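# Move desk box onto bookcase bottom shelf, back half

## Task

Take the cardboard box off the desk and set it on the bookcase's lowest shelf, sitting flat (not tilted) and lying entirely within the rear half of that shelf. At the end both blue foam blocks must also be on that shelf. The robot must not tip over or finish leaning, or the task fails. Anything that stays in place only because the robot is holding or pressing it does not count.

## Robot and tools

Robot: TidyBot++, a single-arm mobile manipulator. The base is 0.54 m long, 0.50 m wide and 0.38 m tall and rides on four powered casters. On top sits one seven-joint arm ending in a two-finger gripper. The shoulder is 0.12 m ahead of the base centre and 0.68 m up. Arm segments: upper arm 0.42 m, forearm 0.31 m, hand 0.31 m (wrist to the hand point). Cameras: base_camera (fixed on the base) and wrist_camera (fisheye, looks along the hand). A calibration line per camera gives K, distortion and T_world_to_cam, where world means the base frame; treat them as approximate.

Frames: the base frame has its origin on the floor below the base centre, x forward, y left, z up. hand_pose is reported in it and refers to the point midway between the finger pads; its z axis runs out along the fingers and the fingers open along its y axis. Odometry is the base frame as it was at scene start; base_odometry counts wheel rotation only, so slip looks like motion, and it drifts by centimetres and degrees over many moves. Heading is positive to the left, -3.142 to 3.142. base_tilt is in degrees, positive when leaning forward or right.

execute_actions(actions, cameras): actions is a list holding one action or nothing (empty list = just report state and images). An action may contain:
- base: exactly one relative move from the current base position: {"translate_m": d} forward positive, -2 to 2 m; {"strafe_m": d} left positive, -2 to 2 m; {"rotate_rad": d} counter-clockwise from above positive, -6.3 to 6.3 rad. These are offsets, not poses. A move needing more than 8.667 s at its top speed is refused.
- joints: absolute targets by name, in radians: joint_1_rad (any angle; whole arm about vertical, positive is clockwise from above, opposite to heading), joint_2_rad shoulder -2.249 to 2.249, joint_3_rad any angle (upper arm roll; near 3.14 is the neutral value), joint_4_rad elbow -2.579 to 2.579, joint_5_rad any angle (forearm roll), joint_6_rad wrist -2.099 to 2.099, joint_7_rad any angle (hand roll; hand pointing down, positive is counter-clockwise from above, at 1.57 the fingers part left/right). gripper_pos is 0 (open, about 85 mm gap) to 1 (closed); gap is roughly 85 x (1 - gripper_pos) mm. Unbounded joints go the short way, so rotate more than half a turn in steps. Tolerances: ±0.039 for joints 1–4, ±0.056 for 5–7, ±0.03 gripper.
- speeds: optional caps for this action only: translate_m and strafe_m 0.05 to 0.5 m/s, rotate_rad 0.1 to 1.57 rad/s (top value is the default).
cameras: list of base_camera, wrist_camera or all; omitted/null means all, [] means none. Any bad key, value or camera name rejects the whole call and nothing moves. No action runs past 15 s.

Arm geometry with joint_1_rad = 0, joint_3_rad = 3.14, joint_5_rad = 0: the arm moves in the vertical plane of base x. Angles from vertical (forward positive): upper arm = joint_2_rad, forearm = joint_2_rad - joint_4_rad, hand = that minus joint_6_rad. Forward reach from shoulder = sum of length x sin(angle); height above shoulder = sum of length x cos(angle). A downward-pointing hand reaches at most about 0.94 m above the floor, and only near the base. The arm starts folded, hand down, poking up to 0.08 m ahead of the base, elbow up to 1.15 m high. Closed fingertips extend about 20 mm beyond the hand point.

wait(seconds): 0 to 10 s, commands nothing, returns state and images. zoom_image(camera, region): enlarges [x0, y0, x1, y1] pixels (max 504 x 504) of that camera's latest full image. finished_scene(scene): ends the scene irreversibly and reports success; call it only once the box and blocks rest by themselves.

Reading results: base_status/joint_status per motion: "done"; "off_target" (stopped away from target, may still push); "contact_stop"/"time_out" (target dropped, holding). For the base, "done" only means the wheels turned enough, so a blocked base can read done while short. "joint command not followed" with "cause:" means a self-collision check held back the arm targets (gripper still moves); those targets may be retried later. on_its_own lists uncommanded motion. motor_effort is percent of max, peak in brackets, noisy. "ARM HIT" means the arm struck the base or itself. MOTOR HOT warns from 60 °C; OVER-TEMPERATURE FAULT at 75 °C makes the arm sag. A torque sensor at its limit freezes the arm for 10 s and skips the rest of the call. Gripper at 1 reading "done" means empty; "off_target" means something is held.

Accuracy: friction leaves joints a little off even when reporting done; correct by sending last command + (wanted - read). Repeating an identical target does nothing. Held loads make the arm sag; never command a joint to its current reading while carrying. Omitted joints or base may keep pushing toward old targets. After one stop, later motion calls in the same reply are skipped. The robot holds its last command while you think.

Avoid: driving while the arm is snagged on something high (over about 0.8 m) which can tip the robot; horizontal shoves on a raised hand; driving the arm into objects; dropping or slamming the box; hard pushes against furniture. Objects may occasionally be nudged by outside forces, so check images before finishing.

Each tool is called after "Call:" as name([rows], argument=value, ...), one row to a line, values as JSON.

## Session

Call:
execute_actions(actions=[])

Scene clock: 0.00 s.
base_odometry: x=+0.000 y=+0.000 heading=+0.000 (m, m, rad; odometry frame)
base_tilt: forward=-0.1 right=+0.2 (deg)
base_status: not commanded
joint_positions: joint_1_rad=+0.006 joint_2_rad=-0.313 joint_3_rad=+3.152 joint_4_rad=-2.557 joint_5_rad=-0.008 joint_6_rad=-0.873 joint_7_rad=+1.551 gripper_pos=+0.000
joint_status: not commanded
motor_effort: joint_1_rad=+1 joint_2_rad=-3 joint_3_rad=+2 joint_4_rad=+12 joint_5_rad=-1 joint_6_rad=+0 joint_7_rad=-1 (%)
hand_pose: x=+0.2432 y=+0.0017 z=+0.5751 quat_wxyz=(-0.005, +1.000, -0.021, +0.012) (m; base frame)
pictures: base_camera, wrist_camera
Images, in order (width x height): base_camera 644x364, wrist_camera 644x476.

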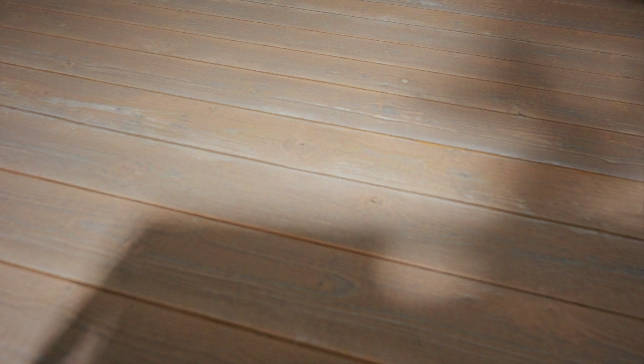

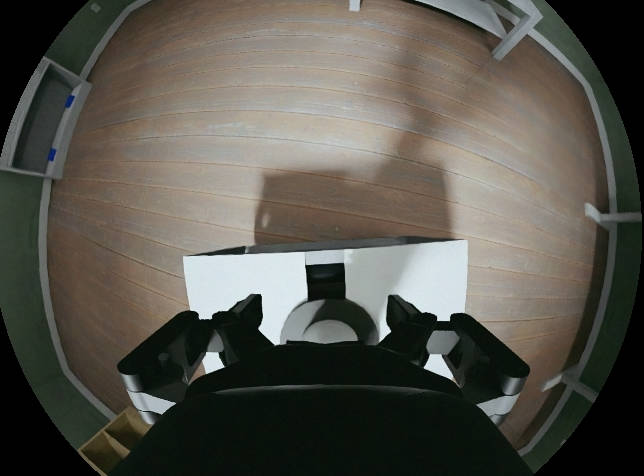

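Call:
execute_actions([
  {"joints":{"joint_6_rad":0.4},"base":{"rotate_rad":-0.9}},
], cameras=["wrist_camera"])

Call:
execute_actions([
  {"base":{"rotate_rad":2.2}},
], cameras=["wrist_camera"])

Scene clock: 2.23 s.
base_odometry: x=+0.000 y=+0.000 heading=-0.898 (m, m, rad; odometry frame)
base_tilt: forward=-0.1 right=+0.2 (deg)
base_status: done
joint_positions: joint_1_rad=+0.006 joint_2_rad=-0.313 joint_3_rad=+3.152 joint_4_rad=-2.556 joint_5_rad=-0.008 joint_6_rad=+0.401 joint_7_rad=+1.551 gripper_pos=+0.000
joint_status: all done
motor_effort: joint_1_rad=+1(2) joint_2_rad=-8(8) joint_3_rad=+1(2) joint_4_rad=+16(16) joint_5_rad=-1(1) joint_6_rad=+8(9) joint_7_rad=+0(0) (%)
hand_pose: x=+0.5354 y=-0.0067 z=+0.8029 quat_wxyz=(-0.004, +0.796, -0.019, +0.605) (m; base frame)
pictures: wrist_camera
camera_calibration (this result's frames):
wrist_camera: T_world_to_cam=[[0.0139904, -0.998276, -0.0569966, 0.0377048], [-0.291302, 0.0504603, -0.955299, 0.977204], [0.956529, 0.0299682, -0.290094, -0.143173], [0, 0, 0, 1]] pos_world=[0.421083, -0.00737962, 0.894138]
Images, in order (width x height): wrist_camera 644x476.

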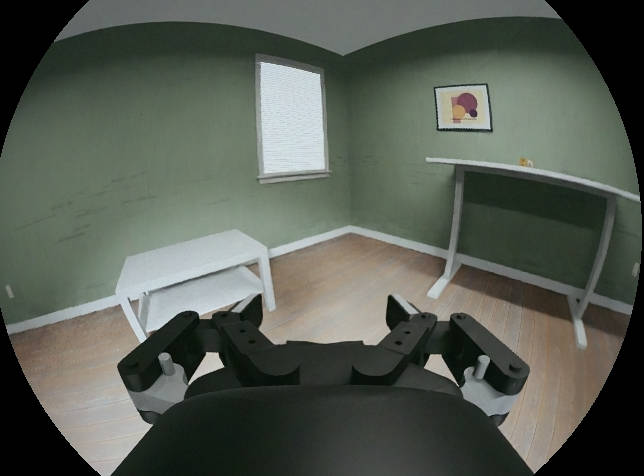

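Scene clock: 5.10 s.
base_odometry: x=+0.000 y=+0.000 heading=+1.300 (m, m, rad; odometry frame)
base_tilt: forward=-0.1 right=+0.2 (deg)
base_status: done
joint_positions: joint_1_rad=+0.006 joint_2_rad=-0.313 joint_3_rad=+3.153 joint_4_rad=-2.556 joint_5_rad=-0.008 joint_6_rad=+0.401 joint_7_rad=+1.551 gripper_pos=+0.000
joint_status: not commanded
motor_effort: joint_1_rad=+1(3) joint_2_rad=-8(9) joint_3_rad=+1(3) joint_4_rad=+16(16) joint_5_rad=-1(1) joint_6_rad=+9(9) joint_7_rad=-1(0) (%)
hand_pose: x=+0.5354 y=-0.0071 z=+0.8029 quat_wxyz=(-0.003, +0.796, -0.020, +0.605) (m; base frame)
pictures: wrist_camera
camera_calibration (this result's frames):
wrist_camera: T_world_to_cam=[[0.0131182, -0.998272, -0.0572786, 0.0380008], [-0.291256, 0.0509848, -0.955286, 0.977195], [0.956555, 0.0292144, -0.290084, -0.143192], [0, 0, 0, 1]] pos_world=[0.421086, -0.00770365, 0.89414]
Images, in order (width x height): wrist_camera 644x476.

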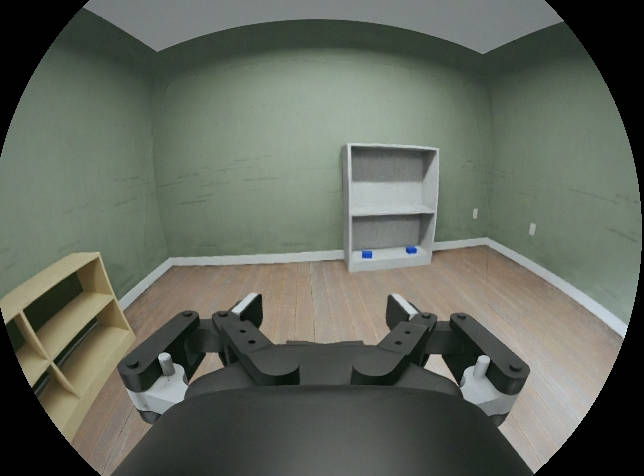

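Call:
execute_actions([
  {"joints":{"joint_4_rad":-1.2,"joint_6_rad":-1.0},"base":{"rotate_rad":-3.12}},
], cameras=["wrist_camera"])

Call:
execute_actions([
  {"base":{"translate_m":0.6}},
])

Scene clock: 35.93 s.
base_odometry: x=+0.000 y=+0.000 heading=-1.818 (m, m, rad; odometry frame)
base_tilt: forward=-0.1 right=+0.1 (deg)
base_status: done
joint_positions: joint_1_rad=+0.006 joint_2_rad=-0.309 joint_3_rad=+3.151 joint_4_rad=-1.217 joint_5_rad=-0.008 joint_6_rad=-0.975 joint_7_rad=+1.551 gripper_pos=+0.000
joint_status: all done
motor_effort: joint_1_rad=+1(3) joint_2_rad=-8(15) joint_3_rad=+1(3) joint_4_rad=+16(20) joint_5_rad=-1(1) joint_6_rad=+9(9) joint_7_rad=+0(0) (%)
hand_pose: x=+0.5354 y=-0.0040 z=+1.1801 quat_wxyz=(-0.007, +0.809, -0.015, +0.588) (m; base frame)
pictures: wrist_camera
camera_calibration (this result's frames):
wrist_camera: T_world_to_cam=[[0.0235491, -0.998038, -0.0580118, 0.0579783], [-0.331499, 0.0469493, -0.942287, 1.34358], [0.943162, 0.0414209, -0.329743, 0.0201482], [0, 0, 0, 1]] pos_world=[0.425026, -0.00605003, 1.27604]
Images, in order (width x height): wrist_camera 644x476.

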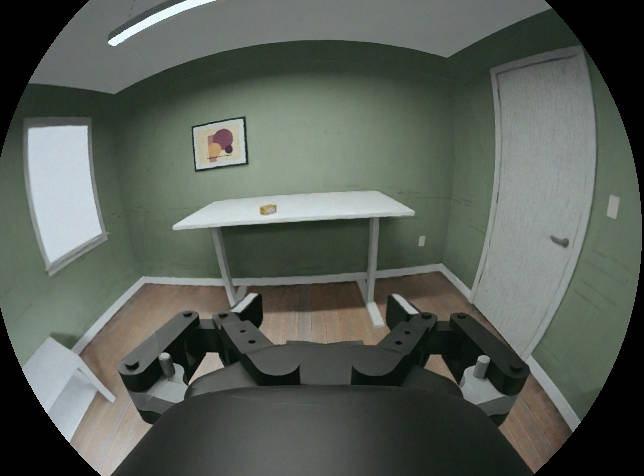

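Scene clock: 38.50 s.
base_odometry: x=-0.148 y=-0.582 heading=-1.819 (m, m, rad; odometry frame)
base_tilt: forward=-0.1 right=+0.2 (deg)
base_status: done
joint_positions: joint_1_rad=+0.006 joint_2_rad=-0.310 joint_3_rad=+3.151 joint_4_rad=-1.214 joint_5_rad=-0.008 joint_6_rad=-0.979 joint_7_rad=+1.551 gripper_pos=+0.000
joint_status: not commanded
motor_effort: joint_1_rad=+1(0) joint_2_rad=-8(11) joint_3_rad=+1(0) joint_4_rad=+16(17) joint_5_rad=-1(1) joint_6_rad=+9(9) joint_7_rad=+0(0) (%)
hand_pose: x=+0.5341 y=-0.0040 z=+1.1809 quat_wxyz=(-0.007, +0.809, -0.015, +0.588) (m; base frame)
pictures: base_camera, wrist_camera
camera_calibration (this result's frames):
wrist_camera: T_world_to_cam=[[0.0235694, -0.998038, -0.0580076, 0.0580571], [-0.331685, 0.0469305, -0.942222, 1.34394], [0.943096, 0.0414479, -0.329928, 0.0218461], [0, 0, 0, 1]] pos_world=[0.423792, -0.00603387, 1.27686]
Images, in order (width x height): base_camera 644x364, wrist_camera 644x476.

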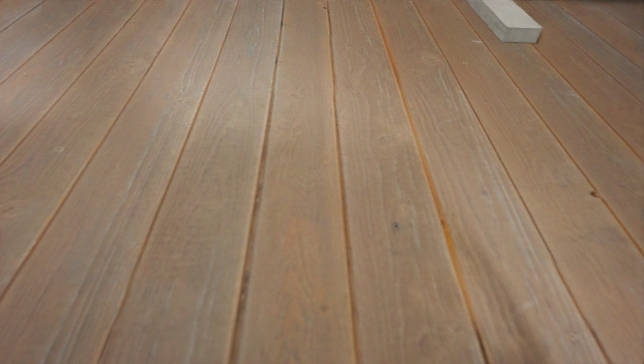

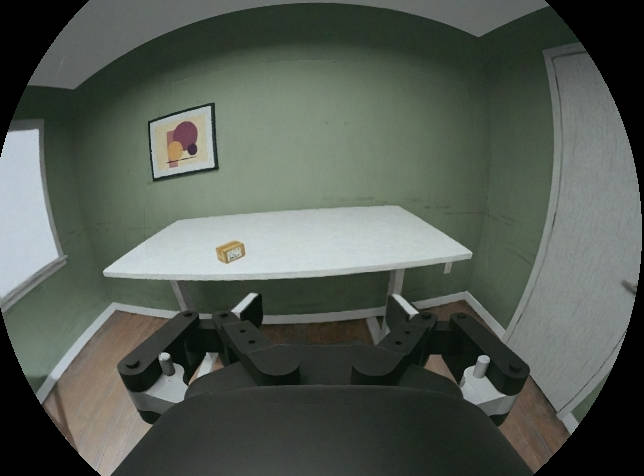

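Call:
zoom_image(camera="wrist_camera", region=[190,220,270,280])

Region (190, 220, 270, 280) of wrist_camera's 644x476 image, scaled by 6.300; it fills the top 378 rows of this view, and the rest is white.

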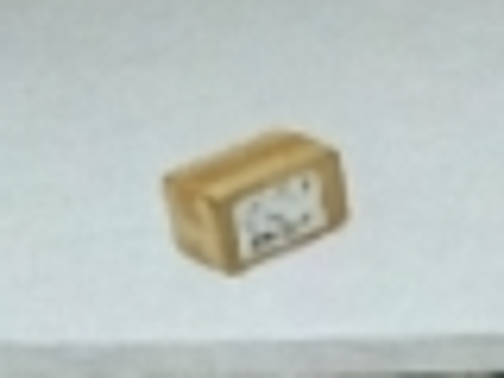

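Call:
execute_actions([
  {"base":{"rotate_rad":-0.6}},
], cameras=[])

Call:
execute_actions([
  {"base":{"translate_m":-0.38}},
], cameras=[])

Call:
execute_actions([
  {"base":{"strafe_m":0.89},"joints":{"joint_2_rad":0.45,"joint_4_rad":-0.79,"joint_6_rad":-0.86,"joint_3_rad":3.13,"joint_7_rad":1.59}},
])

Scene clock: 41.70 s.
base_odometry: x=-0.148 y=-0.582 heading=-2.417 (m, m, rad; odometry frame)
base_tilt: forward=-0.2 right=+0.1 (deg)
base_status: done
joint_positions: joint_1_rad=+0.006 joint_2_rad=-0.310 joint_3_rad=+3.154 joint_4_rad=-1.214 joint_5_rad=-0.008 joint_6_rad=-0.980 joint_7_rad=+1.551 gripper_pos=+0.000
joint_status: not commanded
motor_effort: joint_1_rad=+1(3) joint_2_rad=-8(10) joint_3_rad=+1(5) joint_4_rad=+16(17) joint_5_rad=+0(1) joint_6_rad=+8(8) joint_7_rad=-1(0) (%)
hand_pose: x=+0.5341 y=-0.0056 z=+1.1808 quat_wxyz=(-0.006, +0.809, -0.016, +0.588) (m; base frame)
pictures: none
No camera images: the call's "cameras" was empty. Leave "cameras" out to get every camera's image.

Scene clock: 43.90 s.
base_odometry: x=+0.137 y=-0.330 heading=-2.419 (m, m, rad; odometry frame)
base_tilt: forward=-0.1 right=+0.2 (deg)
base_status: done
joint_positions: joint_1_rad=+0.006 joint_2_rad=-0.320 joint_3_rad=+3.154 joint_4_rad=-1.212 joint_5_rad=-0.008 joint_6_rad=-0.981 joint_7_rad=+1.551 gripper_pos=+0.000
joint_status: not commanded
motor_effort: joint_1_rad=+1(2) joint_2_rad=-7(13) joint_3_rad=+1(3) joint_4_rad=+16(17) joint_5_rad=-1(1) joint_6_rad=+9(9) joint_7_rad=+0(0) (%)
hand_pose: x=+0.5289 y=-0.0056 z=+1.1856 quat_wxyz=(-0.006, +0.806, -0.016, +0.592) (m; base frame)
pictures: none
No camera images: the call's "cameras" was empty. Leave "cameras" out to get every camera's image.

Scene clock: 47.07 s.
base_odometry: x=+0.727 y=-0.997 heading=-2.418 (m, m, rad; odometry frame)
base_tilt: forward=-0.1 right=+0.1 (deg)
base_status: done
joint_positions: joint_1_rad=+0.006 joint_2_rad=+0.454 joint_3_rad=+3.137 joint_4_rad=-0.808 joint_5_rad=-0.008 joint_6_rad=-0.885 joint_7_rad=+1.551 gripper_pos=+0.000
joint_status: all done
motor_effort: joint_1_rad=+1(4) joint_2_rad=-41(45) joint_3_rad=+1(2) joint_4_rad=+18(20) joint_5_rad=-1(2) joint_6_rad=+7(8) joint_7_rad=+0(1) (%)
hand_pose: x=+0.8641 y=+0.0017 z=+0.9861 quat_wxyz=(-0.010, +0.879, -0.011, +0.477) (m; base frame)
pictures: base_camera, wrist_camera
camera_calibration (this result's frames):
wrist_camera: T_world_to_cam=[[0.0205851, -0.997628, -0.0656787, 0.0548443], [-0.565242, 0.0425732, -0.823826, 1.35463], [0.824668, 0.0540829, -0.563025, -0.0217078], [0, 0, 0, 1]] pos_world=[0.782468, -0.00178286, 1.10736]
Images, in order (width x height): base_camera 644x364, wrist_camera 644x476.

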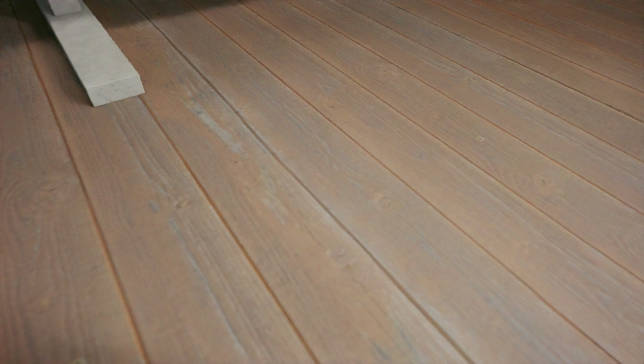

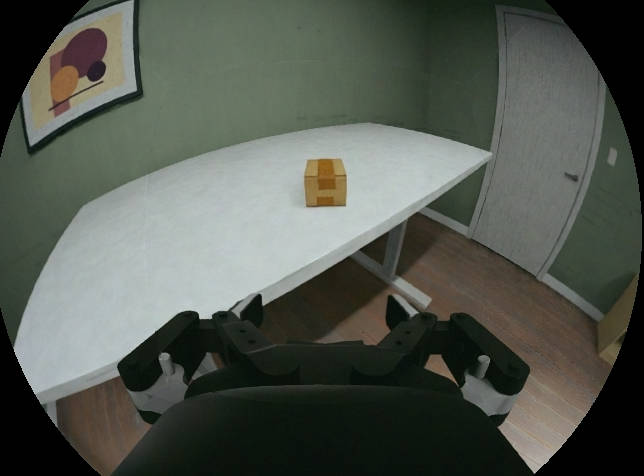

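Call:
execute_actions([
  {"joints":{"joint_2_rad":0.41,"joint_6_rad":-0.84,"joint_7_rad":1.65}},
], cameras=[])

Call:
execute_actions([
  {"base":{"translate_m":0.13}},
], cameras=["wrist_camera"])

Scene clock: 48.57 s.
base_odometry: x=+0.727 y=-0.997 heading=-2.418 (m, m, rad; odometry frame)
base_tilt: forward=-0.1 right=+0.1 (deg)
base_status: not commanded
joint_positions: joint_1_rad=+0.006 joint_2_rad=+0.415 joint_3_rad=+3.137 joint_4_rad=-0.803 joint_5_rad=-0.008 joint_6_rad=-0.863 joint_7_rad=+1.611 gripper_pos=+0.000
joint_status: all done
motor_effort: joint_1_rad=+1(1) joint_2_rad=-39(45) joint_3_rad=+1(1) joint_4_rad=+18(19) joint_5_rad=-1(0) joint_6_rad=+8(7) joint_7_rad=+0(1) (%)
hand_pose: x=+0.8554 y=+0.0018 z=+1.0231 quat_wxyz=(+0.005, +0.863, +0.015, +0.506) (m; base frame)
pictures: none
No camera images: the call's "cameras" was empty. Leave "cameras" out to get every camera's image.

Scene clock: 49.97 s.
base_odometry: x=+0.630 y=-1.084 heading=-2.417 (m, m, rad; odometry frame)
base_tilt: forward=-0.1 right=+0.2 (deg)
base_status: done
joint_positions: joint_1_rad=+0.006 joint_2_rad=+0.417 joint_3_rad=+3.137 joint_4_rad=-0.803 joint_5_rad=-0.008 joint_6_rad=-0.861 joint_7_rad=+1.611 gripper_pos=+0.000
joint_status: not commanded
motor_effort: joint_1_rad=+1(0) joint_2_rad=-40(44) joint_3_rad=+1(0) joint_4_rad=+18(19) joint_5_rad=-1(1) joint_6_rad=+8(9) joint_7_rad=+0(0) (%)
hand_pose: x=+0.8562 y=+0.0017 z=+1.0228 quat_wxyz=(+0.005, +0.862, +0.015, +0.506) (m; base frame)
pictures: wrist_camera
camera_calibration (this result's frames):
wrist_camera: T_world_to_cam=[[0.0538311, -0.998481, -0.0117502, -0.026197], [-0.50971, -0.0173574, -0.860171, 1.37018], [0.858661, 0.0522931, -0.50987, -0.0779814], [0, 0, 0, 1]] pos_world=[0.766765, 0.00170352, 1.13852]
Images, in order (width x height): wrist_camera 644x476.

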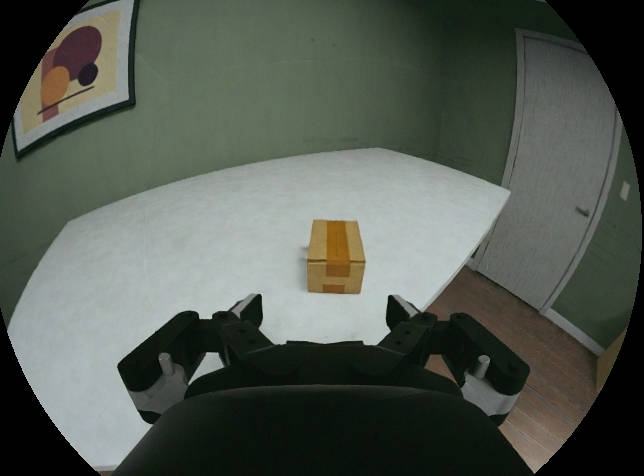

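Call:
execute_actions([
  {"base":{"strafe_m":-0.01}},
], cameras=[])

Call:
execute_actions([
  {"base":{"translate_m":0.1}},
], cameras=["wrist_camera"])

Call:
execute_actions([
  {"joints":{"joint_2_rad":0.46}},
], cameras=["wrist_camera"])

Scene clock: 51.30 s.
base_odometry: x=+0.623 y=-1.077 heading=-2.417 (m, m, rad; odometry frame)
base_tilt: forward=-0.1 right=+0.2 (deg)
base_status: done
joint_positions: joint_1_rad=+0.006 joint_2_rad=+0.417 joint_3_rad=+3.135 joint_4_rad=-0.803 joint_5_rad=-0.008 joint_6_rad=-0.861 joint_7_rad=+1.611 gripper_pos=+0.000
joint_status: not commanded
motor_effort: joint_1_rad=+1(8) joint_2_rad=-40(41) joint_3_rad=+1(4) joint_4_rad=+18(19) joint_5_rad=-1(0) joint_6_rad=+7(8) joint_7_rad=+0(0) (%)
hand_pose: x=+0.8562 y=+0.0027 z=+1.0229 quat_wxyz=(+0.005, +0.862, +0.016, +0.506) (m; base frame)
pictures: none
No camera images: the call's "cameras" was empty. Leave "cameras" out to get every camera's image.

Scene clock: 52.57 s.
base_odometry: x=+0.548 y=-1.143 heading=-2.417 (m, m, rad; odometry frame)
base_tilt: forward=-0.1 right=+0.2 (deg)
base_status: done
joint_positions: joint_1_rad=+0.006 joint_2_rad=+0.416 joint_3_rad=+3.135 joint_4_rad=-0.803 joint_5_rad=-0.008 joint_6_rad=-0.860 joint_7_rad=+1.611 gripper_pos=+0.000
joint_status: not commanded
motor_effort: joint_1_rad=+1(8) joint_2_rad=-39(44) joint_3_rad=+1(4) joint_4_rad=+18(19) joint_5_rad=-1(1) joint_6_rad=+8(8) joint_7_rad=+0(0) (%)
hand_pose: x=+0.8561 y=+0.0028 z=+1.0237 quat_wxyz=(+0.005, +0.862, +0.016, +0.507) (m; base frame)
pictures: wrist_camera
camera_calibration (this result's frames):
wrist_camera: T_world_to_cam=[[0.0556423, -0.998373, -0.012489, -0.0259398], [-0.507992, -0.0175391, -0.861183, 1.37053], [0.859563, 0.0542625, -0.508141, -0.0800122], [0, 0, 0, 1]] pos_world=[0.766435, 0.00248187, 1.13929]
Images, in order (width x height): wrist_camera 644x476.

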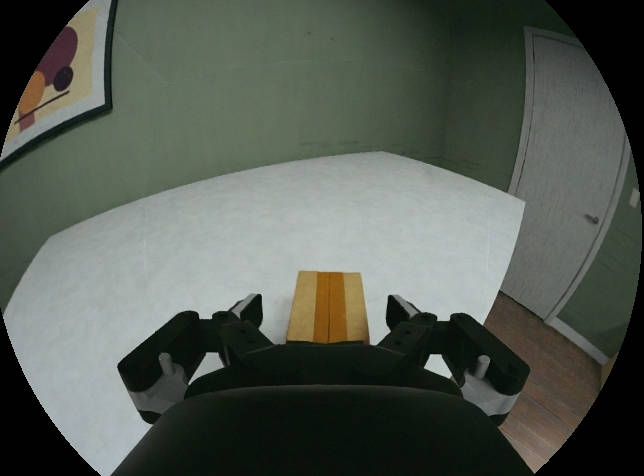

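Scene clock: 53.47 s.
base_odometry: x=+0.548 y=-1.143 heading=-2.417 (m, m, rad; odometry frame)
base_tilt: forward=-0.1 right=+0.1 (deg)
base_status: not commanded
joint_positions: joint_1_rad=+0.006 joint_2_rad=+0.455 joint_3_rad=+3.135 joint_4_rad=-0.802 joint_5_rad=-0.008 joint_6_rad=-0.860 joint_7_rad=+1.611 gripper_pos=+0.000
joint_status: all done
motor_effort: joint_1_rad=+1(1) joint_2_rad=-41(43) joint_3_rad=+1(0) joint_4_rad=+18(19) joint_5_rad=-1(1) joint_6_rad=+7(8) joint_7_rad=-1(1) (%)
hand_pose: x=+0.8690 y=+0.0027 z=+0.9950 quat_wxyz=(+0.004, +0.871, +0.016, +0.490) (m; base frame)
pictures: wrist_camera
camera_calibration (this result's frames):
wrist_camera: T_world_to_cam=[[0.0551144, -0.99837, -0.0148456, -0.0242902], [-0.540682, -0.0173418, -0.841048, 1.36073], [0.83942, 0.0543806, -0.540757, -0.055742], [0, 0, 0, 1]] pos_world=[0.783852, 0.00237824, 1.11394]
Images, in order (width x height): wrist_camera 644x476.

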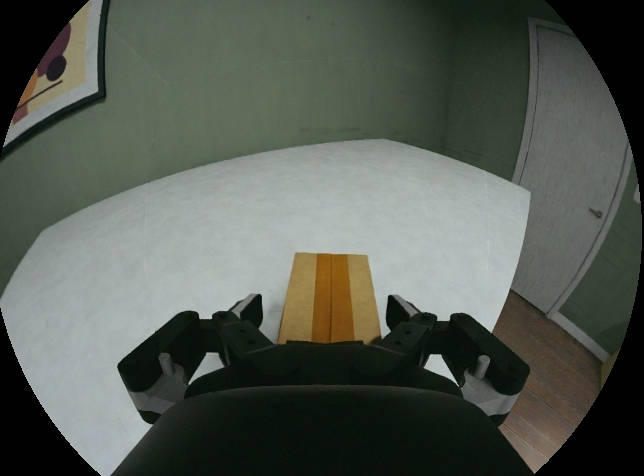

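Call:
execute_actions([
  {"joints":{"joint_2_rad":0.482}},
], cameras=[])

Call:
execute_actions([
  {"joints":{"gripper_pos":1}},
], cameras=["wrist_camera"])

Call:
execute_actions([
  {"joints":{"joint_2_rad":0.3}},
], cameras=["wrist_camera"])

Scene clock: 54.67 s.
base_odometry: x=+0.548 y=-1.143 heading=-2.417 (m, m, rad; odometry frame)
base_tilt: forward=-0.1 right=+0.2 (deg)
base_status: not commanded
joint_positions: joint_1_rad=+0.006 joint_2_rad=+0.472 joint_3_rad=+3.135 joint_4_rad=-0.802 joint_5_rad=-0.008 joint_6_rad=-0.860 joint_7_rad=+1.611 gripper_pos=+0.000
joint_status: all done
motor_effort: joint_1_rad=+1(1) joint_2_rad=-42(43) joint_3_rad=+0(1) joint_4_rad=+18(19) joint_5_rad=-1(1) joint_6_rad=+7(8) joint_7_rad=+0(0) (%)
hand_pose: x=+0.8741 y=+0.0027 z=+0.9825 quat_wxyz=(+0.004, +0.875, +0.016, +0.483) (m; base frame)
pictures: none
No camera images: the call's "cameras" was empty. Leave "cameras" out to get every camera's image.

Scene clock: 55.77 s.
base_odometry: x=+0.548 y=-1.143 heading=-2.417 (m, m, rad; odometry frame)
base_tilt: forward=-0.1 right=+0.1 (deg)
base_status: not commanded
joint_positions: joint_1_rad=+0.006 joint_2_rad=+0.472 joint_3_rad=+3.135 joint_4_rad=-0.801 joint_5_rad=-0.008 joint_6_rad=-0.859 joint_7_rad=+1.611 gripper_pos=+0.345
joint_status: gripper_pos off_target (ended at +0.345, target +1.000)
motor_effort: joint_1_rad=+1(1) joint_2_rad=-42(42) joint_3_rad=+1(1) joint_4_rad=+18(19) joint_5_rad=+0(2) joint_6_rad=+8(8) joint_7_rad=+0(0) (%)
hand_pose: x=+0.8744 y=+0.0027 z=+0.9833 quat_wxyz=(+0.004, +0.875, +0.016, +0.484) (m; base frame)
pictures: wrist_camera
camera_calibration (this result's frames):
wrist_camera: T_world_to_cam=[[0.0548749, -0.998369, -0.0157557, -0.023689], [-0.553002, -0.0172496, -0.833001, 1.35659], [0.831371, 0.0544238, -0.553047, -0.0474644], [0, 0, 0, 1]] pos_world=[0.790959, 0.00233347, 1.10342]
Images, in order (width x height): wrist_camera 644x476.

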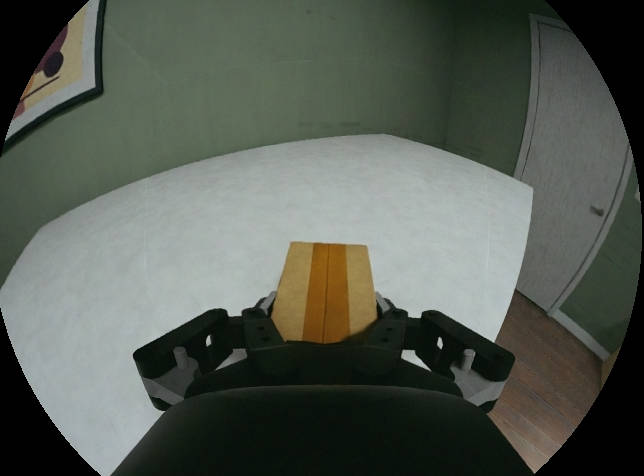

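Scene clock: 57.37 s.
base_odometry: x=+0.548 y=-1.143 heading=-2.417 (m, m, rad; odometry frame)
base_tilt: forward=-0.1 right=+0.2 (deg)
base_status: not commanded
joint_positions: joint_1_rad=+0.006 joint_2_rad=+0.301 joint_3_rad=+3.135 joint_4_rad=-0.798 joint_5_rad=-0.008 joint_6_rad=-0.859 joint_7_rad=+1.611 gripper_pos=+0.345
joint_status: all done
motor_effort: joint_1_rad=+1(1) joint_2_rad=-36(49) joint_3_rad=+1(0) joint_4_rad=+18(21) joint_5_rad=+0(1) joint_6_rad=+9(9) joint_7_rad=-1(1) (%)
hand_pose: x=+0.8119 y=+0.0030 z=+1.1093 quat_wxyz=(+0.006, +0.830, +0.016, +0.558) (m; base frame)
pictures: wrist_camera
camera_calibration (this result's frames):
wrist_camera: T_world_to_cam=[[0.0566811, -0.99838, -0.00500726, -0.0313028], [-0.400139, -0.0181217, -0.916275, 1.39532], [0.9147, 0.0539391, -0.400518, -0.162668], [0, 0, 0, 1]] pos_world=[0.70889, 0.00280768, 1.21319]
Images, in order (width x height): wrist_camera 644x476.

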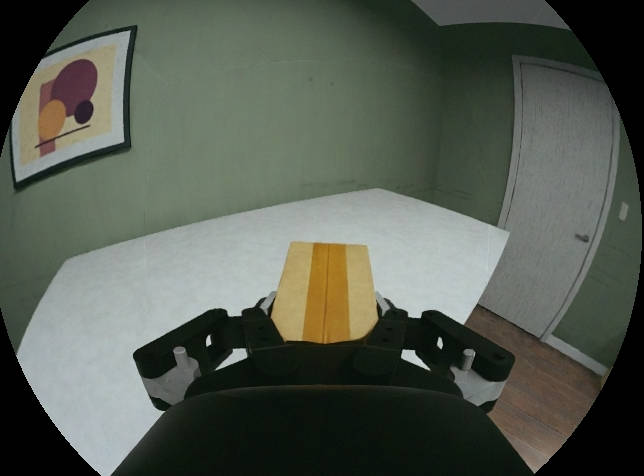

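Call:
execute_actions([
  {"base":{"translate_m":-0.3},"joints":{"joint_2_rad":-0.1}},
], cameras=[])

Call:
execute_actions([
  {"base":{"rotate_rad":-2.546}},
], cameras=["wrist_camera"])

Call:
execute_actions([
  {"base":{"strafe_m":0.36},"joints":{"joint_2_rad":1.0}},
], cameras=[])

Call:
execute_actions([
  {"base":{"translate_m":1.55},"joints":{"joint_2_rad":1.85,"joint_4_rad":-0.5,"joint_6_rad":0.26}},
])

Scene clock: 60.73 s.
base_odometry: x=+0.772 y=-0.944 heading=-2.417 (m, m, rad; odometry frame)
base_tilt: forward=-0.1 right=+0.2 (deg)
base_status: done
joint_positions: joint_1_rad=+0.006 joint_2_rad=-0.101 joint_3_rad=+3.133 joint_4_rad=-0.792 joint_5_rad=-0.008 joint_6_rad=-0.859 joint_7_rad=+1.611 gripper_pos=+0.345
joint_status: all done
motor_effort: joint_1_rad=+1(6) joint_2_rad=-15(43) joint_3_rad=+1(2) joint_4_rad=+15(21) joint_5_rad=-1(2) joint_6_rad=+9(11) joint_7_rad=-1(1) (%)
hand_pose: x=+0.5877 y=+0.0053 z=+1.3495 quat_wxyz=(+0.009, +0.699, +0.016, +0.715) (m; base frame)
pictures: none
No camera images: the call's "cameras" was empty. Leave "cameras" out to get every camera's image.

Scene clock: 63.70 s.
base_odometry: x=+0.772 y=-0.944 heading=+1.322 (m, m, rad; odometry frame)
base_tilt: forward=-0.1 right=+0.2 (deg)
base_status: done
joint_positions: joint_1_rad=+0.006 joint_2_rad=-0.084 joint_3_rad=+3.131 joint_4_rad=-0.792 joint_5_rad=-0.008 joint_6_rad=-0.859 joint_7_rad=+1.611 gripper_pos=+0.345
joint_status: not commanded
motor_effort: joint_1_rad=+1(4) joint_2_rad=-16(21) joint_3_rad=+2(4) joint_4_rad=+15(17) joint_5_rad=-1(1) joint_6_rad=+10(9) joint_7_rad=+0(1) (%)
hand_pose: x=+0.5994 y=+0.0059 z=+1.3412 quat_wxyz=(+0.009, +0.705, +0.016, +0.708) (m; base frame)
pictures: wrist_camera
camera_calibration (this result's frames):
wrist_camera: T_world_to_cam=[[0.0570203, -0.998185, 0.0193783, -0.0481003], [-0.021054, -0.0206078, -0.999566, 1.40727], [0.998151, 0.0565876, -0.0221909, -0.433023], [0, 0, 0, 1]] pos_world=[0.464594, 0.00549151, 1.39798]
Images, in order (width x height): wrist_camera 644x476.

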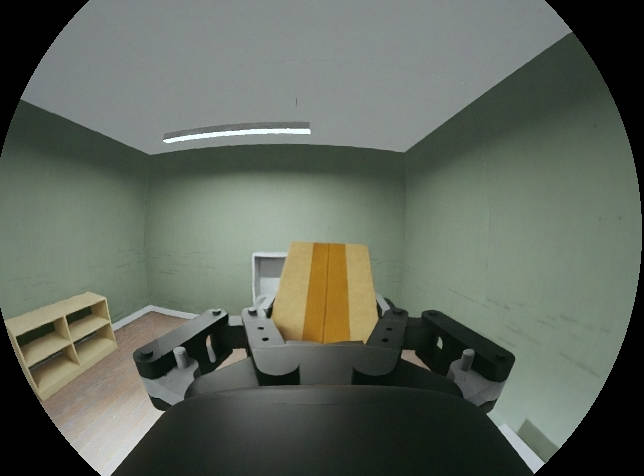

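Scene clock: 66.07 s.
base_odometry: x=+0.423 y=-0.854 heading=+1.321 (m, m, rad; odometry frame)
base_tilt: forward=-0.1 right=+0.1 (deg)
base_status: done
joint_positions: joint_1_rad=+0.004 joint_2_rad=+1.008 joint_3_rad=+3.129 joint_4_rad=-0.793 joint_5_rad=-0.008 joint_6_rad=-0.859 joint_7_rad=+1.611 gripper_pos=+0.345
joint_status: all done
motor_effort: joint_1_rad=+1(5) joint_2_rad=-58(64) joint_3_rad=+0(2) joint_4_rad=+18(20) joint_5_rad=-1(2) joint_6_rad=+4(10) joint_7_rad=+0(0) (%)
hand_pose: x=+0.9252 y=+0.0072 z=+0.5590 quat_wxyz=(-0.004, +0.971, +0.018, +0.239) (m; base frame)
pictures: none
No camera images: the call's "cameras" was empty. Leave "cameras" out to get every camera's image.

Scene clock: 70.53 s.
base_odometry: x=+0.803 y=+0.649 heading=+1.322 (m, m, rad; odometry frame)
base_tilt: forward=-0.1 right=+0.2 (deg)
base_status: done
joint_positions: joint_1_rad=+0.004 joint_2_rad=+1.857 joint_3_rad=+3.129 joint_4_rad=-0.517 joint_5_rad=-0.008 joint_6_rad=+0.233 joint_7_rad=+1.611 gripper_pos=+0.345
joint_status: all done
motor_effort: joint_1_rad=+1(6) joint_2_rad=-59(67) joint_3_rad=+0(2) joint_4_rad=+15(19) joint_5_rad=-1(2) joint_6_rad=+9(8) joint_7_rad=+1(0) (%)
hand_pose: x=+1.0033 y=+0.0004 z=+0.1693 quat_wxyz=(+0.005, +0.877, +0.007, +0.480) (m; base frame)
pictures: base_camera, wrist_camera
camera_calibration (this result's frames):
wrist_camera: T_world_to_cam=[[0.0386442, -0.998991, -0.0228648, -0.0283581], [-0.560687, -0.00273755, -0.828023, 0.756693], [0.827125, 0.0448183, -0.560228, -0.599166], [0, 0, 0, 1]] pos_world=[0.920949, 0.000595576, 0.290241]
Images, in order (width x height): base_camera 644x364, wrist_camera 644x476.

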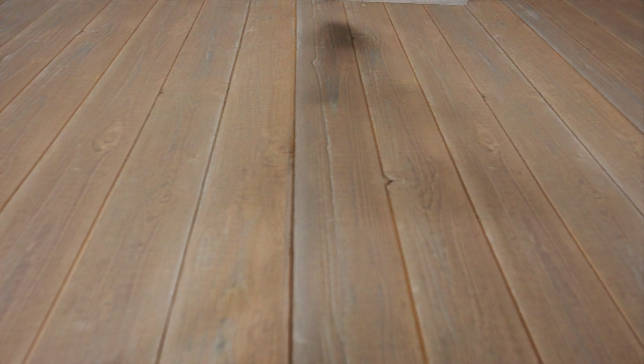

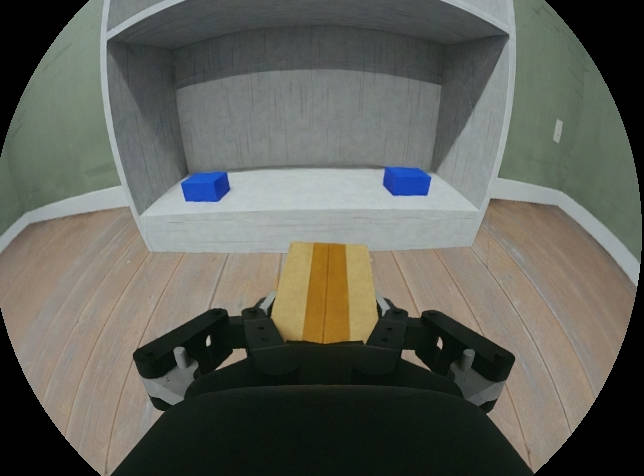

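Call:
execute_actions([
  {"base":{"translate_m":0.41}},
])

Scene clock: 73.27 s.
base_odometry: x=+0.903 y=+1.046 heading=+1.323 (m, m, rad; odometry frame)
base_tilt: forward=-0.1 right=+0.1 (deg)
base_status: done
joint_positions: joint_1_rad=+0.004 joint_2_rad=+1.856 joint_3_rad=+3.129 joint_4_rad=-0.514 joint_5_rad=-0.008 joint_6_rad=+0.233 joint_7_rad=+1.611 gripper_pos=+0.345
joint_status: not commanded
motor_effort: joint_1_rad=+1(10) joint_2_rad=-59(62) joint_3_rad=+0(1) joint_4_rad=+15(16) joint_5_rad=+0(1) joint_6_rad=+8(8) joint_7_rad=+0(0) (%)
hand_pose: x=+1.0049 y=+0.0001 z=+0.1716 quat_wxyz=(+0.005, +0.876, +0.007, +0.482) (m; base frame)
pictures: base_camera, wrist_camera
camera_calibration (this result's frames):
wrist_camera: T_world_to_cam=[[0.038373, -0.999006, -0.0226728, -0.0284464], [-0.557223, -0.00255827, -0.830359, 0.756429], [0.829476, 0.0444972, -0.556767, -0.602185], [0, 0, 0, 1]] pos_world=[0.922089, 0.000312523, 0.292185]
Images, in order (width x height): base_camera 644x364, wrist_camera 644x476.

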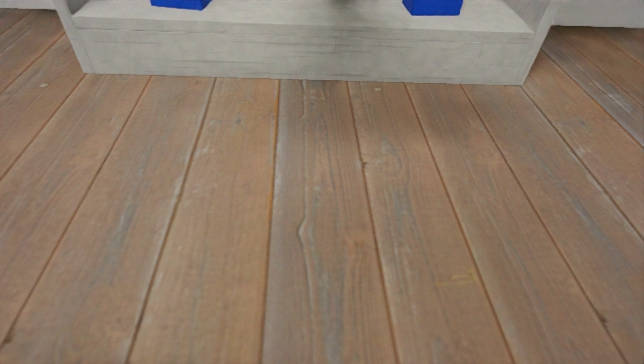

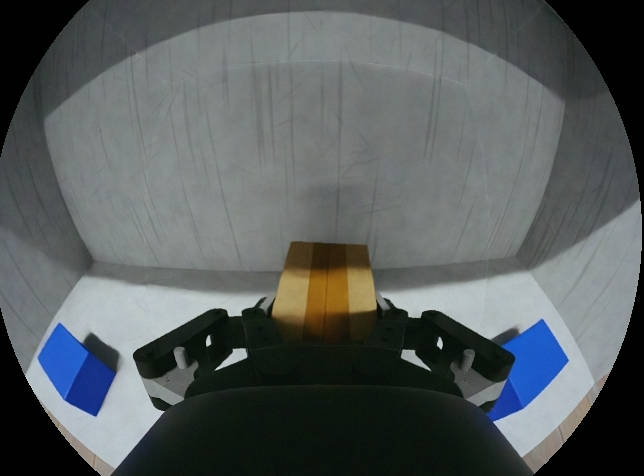

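Call:
execute_actions([
  {"base":{"translate_m":0.07},"speeds":{"translate_m":0.1},"joints":{"joint_2_rad":1.91,"joint_6_rad":0.32}},
])

Scene clock: 75.20 s.
base_odometry: x=+0.920 y=+1.114 heading=+1.324 (m, m, rad; odometry frame)
base_tilt: forward=-0.1 right=+0.2 (deg)
base_status: done
joint_positions: joint_1_rad=+0.004 joint_2_rad=+1.914 joint_3_rad=+3.129 joint_4_rad=-0.513 joint_5_rad=-0.008 joint_6_rad=+0.297 joint_7_rad=+1.611 gripper_pos=+0.345
joint_status: all done
motor_effort: joint_1_rad=+1(9) joint_2_rad=-58(60) joint_3_rad=+0(1) joint_4_rad=+15(17) joint_5_rad=-1(1) joint_6_rad=+8(10) joint_7_rad=+0(1) (%)
hand_pose: x=+0.9850 y=-0.0005 z=+0.1375 quat_wxyz=(+0.006, +0.875, +0.007, +0.484) (m; base frame)
pictures: base_camera, wrist_camera
camera_calibration (this result's frames):
wrist_camera: T_world_to_cam=[[0.0371096, -0.999074, -0.0217802, -0.0278954], [-0.552271, -0.0023394, -0.833662, 0.712569], [0.832838, 0.0429654, -0.551846, -0.608631], [0, 0, 0, 1]] pos_world=[0.901457, -0.0000524484, 0.257563]
Images, in order (width x height): base_camera 644x364, wrist_camera 644x476.

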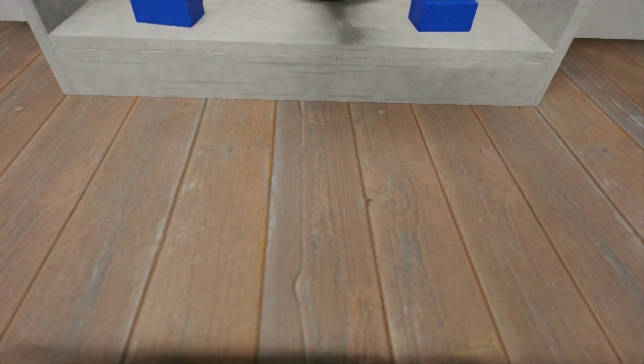

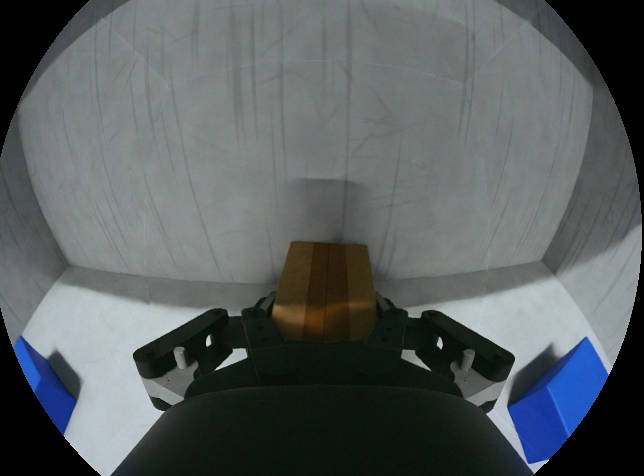

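Call:
execute_actions([
  {"base":{"translate_m":0.018},"speeds":{"translate_m":0.05},"joints":{"joint_2_rad":1.934}},
])

Call:
execute_actions([
  {"joints":{"gripper_pos":0}},
])

Call:
execute_actions([
  {"base":{"translate_m":-0.2},"joints":{"joint_2_rad":1.88}},
])

Scene clock: 78.00 s.
base_odometry: x=+0.923 y=+1.127 heading=+1.324 (m, m, rad; odometry frame)
base_tilt: forward=-0.2 right=+0.1 (deg)
base_status: translate_m time_out (by the wheels' count: +0.013 of +0.018)
joint_positions: joint_1_rad=+0.005 joint_2_rad=+1.896 joint_3_rad=+3.129 joint_4_rad=-0.581 joint_5_rad=-0.008 joint_6_rad=+0.341 joint_7_rad=+1.615 gripper_pos=+0.345
joint_status: all done
motor_effort: joint_1_rad=+3(7) joint_2_rad=-49(59) joint_3_rad=+0(0) joint_4_rad=+28(32) joint_5_rad=-3(3) joint_6_rad=+2(9) joint_7_rad=-2(2) (%)
hand_pose: x=+0.9744 y=-0.0010 z=+0.1332 quat_wxyz=(+0.007, +0.876, +0.008, +0.482) (m; base frame)
pictures: base_camera, wrist_camera
camera_calibration (this result's frames):
wrist_camera: T_world_to_cam=[[0.0386207, -0.999095, -0.0178433, -0.0301346], [-0.556913, -0.00669481, -0.830544, 0.707187], [0.829672, 0.0420134, -0.556668, -0.598418], [0, 0, 0, 1]] pos_world=[0.891496, -0.000231264, 0.253692]
Images, in order (width x height): base_camera 644x364, wrist_camera 644x476.

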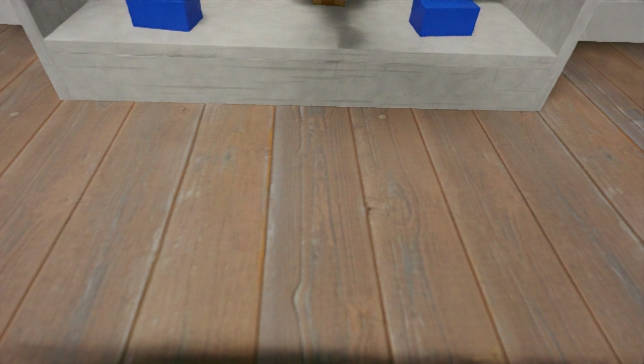

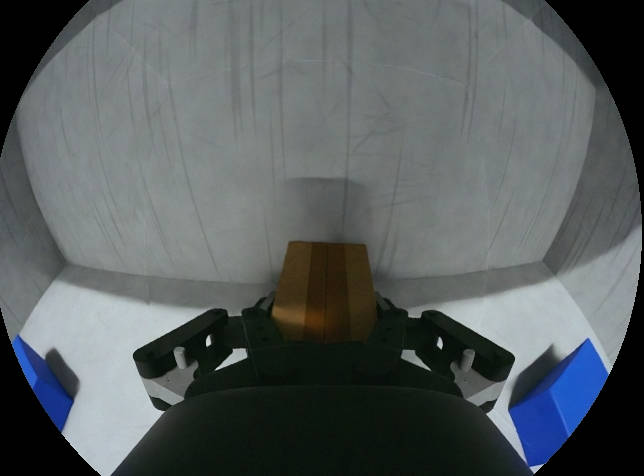

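not run: a stop came earlier in this reply.

not run: a stop came earlier in this reply.

The box is against the back panel, so I'll back off slightly before releasing it.

Call:
execute_actions([
  {"base":{"translate_m":-0.028},"speeds":{"translate_m":0.05}},
])

Call:
execute_actions([
  {"joints":{"gripper_pos":0}},
])

Call:
execute_actions([
  {"base":{"translate_m":-0.2},"joints":{"joint_2_rad":1.88}},
])

Scene clock: 79.50 s.
base_odometry: x=+0.916 y=+1.100 heading=+1.324 (m, m, rad; odometry frame)
base_tilt: forward=-0.1 right=+0.2 (deg)
base_status: done
joint_positions: joint_1_rad=+0.005 joint_2_rad=+1.933 joint_3_rad=+3.129 joint_4_rad=-0.503 joint_5_rad=-0.008 joint_6_rad=+0.334 joint_7_rad=+1.615 gripper_pos=+0.345
joint_status: not commanded
motor_effort: joint_1_rad=+1(5) joint_2_rad=-56(59) joint_3_rad=+1(0) joint_4_rad=+14(27) joint_5_rad=-1(2) joint_6_rad=+8(10) joint_7_rad=+0(2) (%)
hand_pose: x=+0.9850 y=-0.0013 z=+0.1362 quat_wxyz=(+0.008, +0.868, +0.008, +0.497) (m; base frame)
pictures: base_camera, wrist_camera
camera_calibration (this result's frames):
wrist_camera: T_world_to_cam=[[0.0387394, -0.999121, -0.0160068, -0.03118], [-0.527958, -0.00686514, -0.849243, 0.689638], [0.848387, 0.0413501, -0.52776, -0.627883], [0, 0, 0, 1]] pos_world=[0.897995, -0.000455121, 0.253799]
Images, in order (width x height): base_camera 644x364, wrist_camera 644x476.

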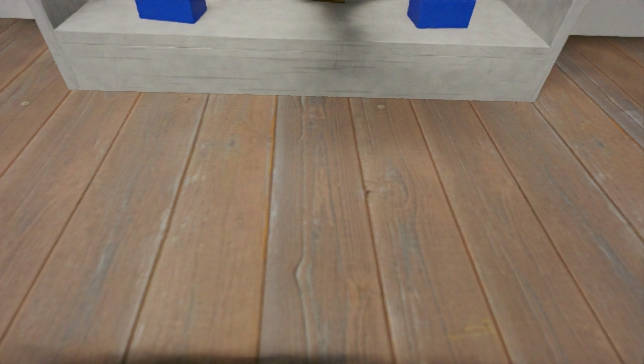

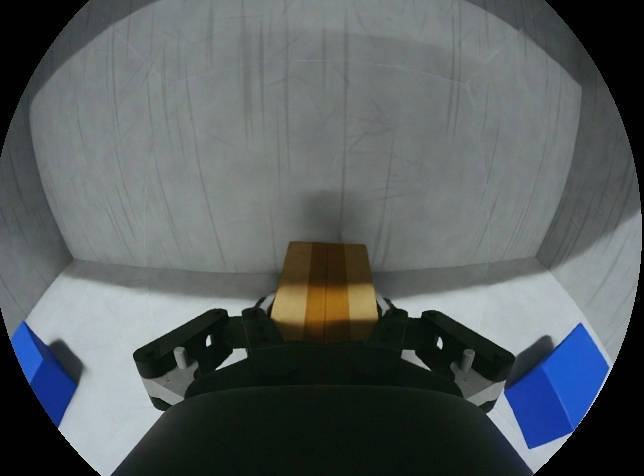

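Scene clock: 80.60 s.
base_odometry: x=+0.916 y=+1.100 heading=+1.324 (m, m, rad; odometry frame)
base_tilt: forward=-0.1 right=+0.1 (deg)
base_status: not commanded
joint_positions: joint_1_rad=+0.005 joint_2_rad=+1.933 joint_3_rad=+3.129 joint_4_rad=-0.503 joint_5_rad=-0.008 joint_6_rad=+0.334 joint_7_rad=+1.615 gripper_pos=+0.000
joint_status: all done
motor_effort: joint_1_rad=+1(1) joint_2_rad=-56(58) joint_3_rad=+0(0) joint_4_rad=+14(15) joint_5_rad=-1(1) joint_6_rad=+7(8) joint_7_rad=-1(0) (%)
hand_pose: x=+0.9850 y=-0.0013 z=+0.1362 quat_wxyz=(+0.008, +0.868, +0.008, +0.497) (m; base frame)
pictures: base_camera, wrist_camera
camera_calibration (this result's frames):
wrist_camera: T_world_to_cam=[[0.0387394, -0.999121, -0.0160071, -0.0311797], [-0.527958, -0.00686496, -0.849243, 0.689638], [0.848386, 0.0413503, -0.52776, -0.627883], [0, 0, 0, 1]] pos_world=[0.897995, -0.000454898, 0.253799]
Images, in order (width x height): base_camera 644x364, wrist_camera 644x476.

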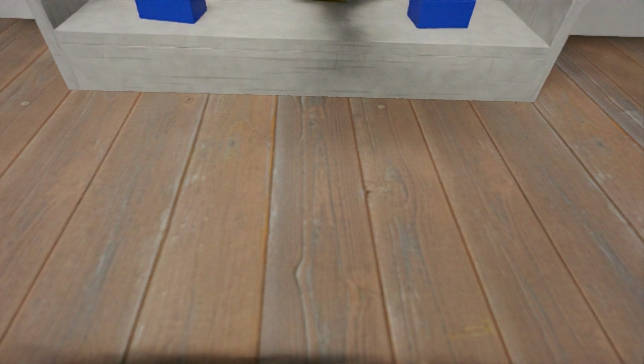

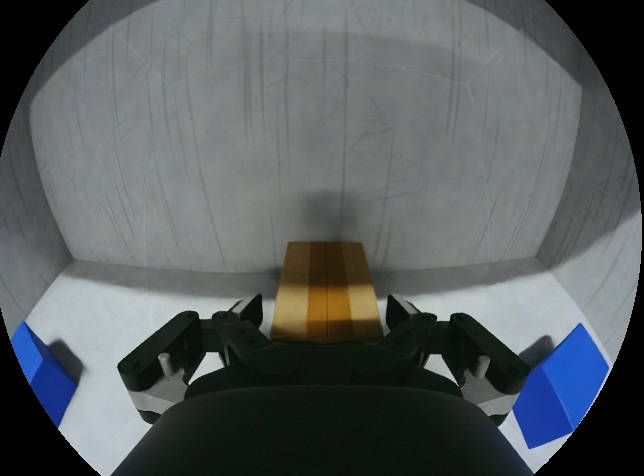

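Scene clock: 82.33 s.
base_odometry: x=+0.867 y=+0.906 heading=+1.324 (m, m, rad; odometry frame)
base_tilt: forward=-0.1 right=+0.2 (deg)
base_status: done
joint_positions: joint_1_rad=+0.005 joint_2_rad=+1.878 joint_3_rad=+3.129 joint_4_rad=-0.503 joint_5_rad=-0.008 joint_6_rad=+0.334 joint_7_rad=+1.615 gripper_pos=+0.000
joint_status: all done
motor_effort: joint_1_rad=+2(4) joint_2_rad=-58(59) joint_3_rad=+1(1) joint_4_rad=+14(15) joint_5_rad=-1(0) joint_6_rad=+8(8) joint_7_rad=-1(0) (%)
hand_pose: x=+1.0135 y=-0.0015 z=+0.1843 quat_wxyz=(+0.008, +0.854, +0.008, +0.520) (m; base frame)
pictures: base_camera, wrist_camera
camera_calibration (this result's frames):
wrist_camera: T_world_to_cam=[[0.0395387, -0.999126, -0.0135888, -0.0329229], [-0.480766, -0.00710008, -0.87682, 0.702764], [0.875957, 0.0412014, -0.480626, -0.663312], [0, 0, 0, 1]] pos_world=[0.9202, -0.000575041, 0.296945]
Images, in order (width x height): base_camera 644x364, wrist_camera 644x476.

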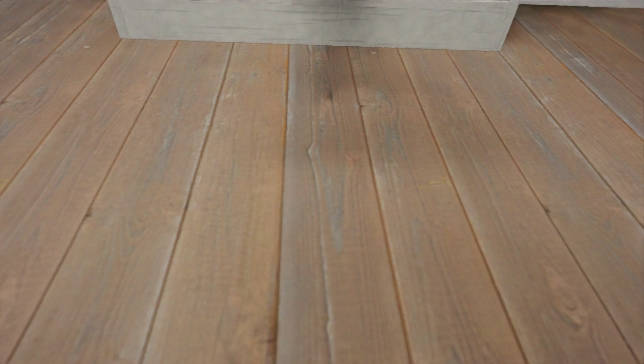

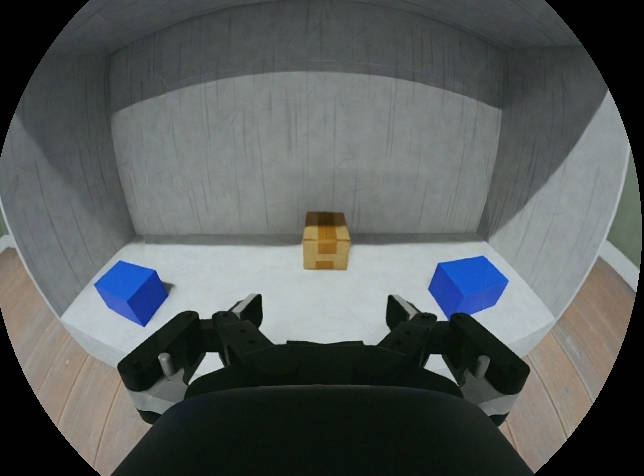

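Call:
finished_scene(scene=1)

The scene is finished: the task was done.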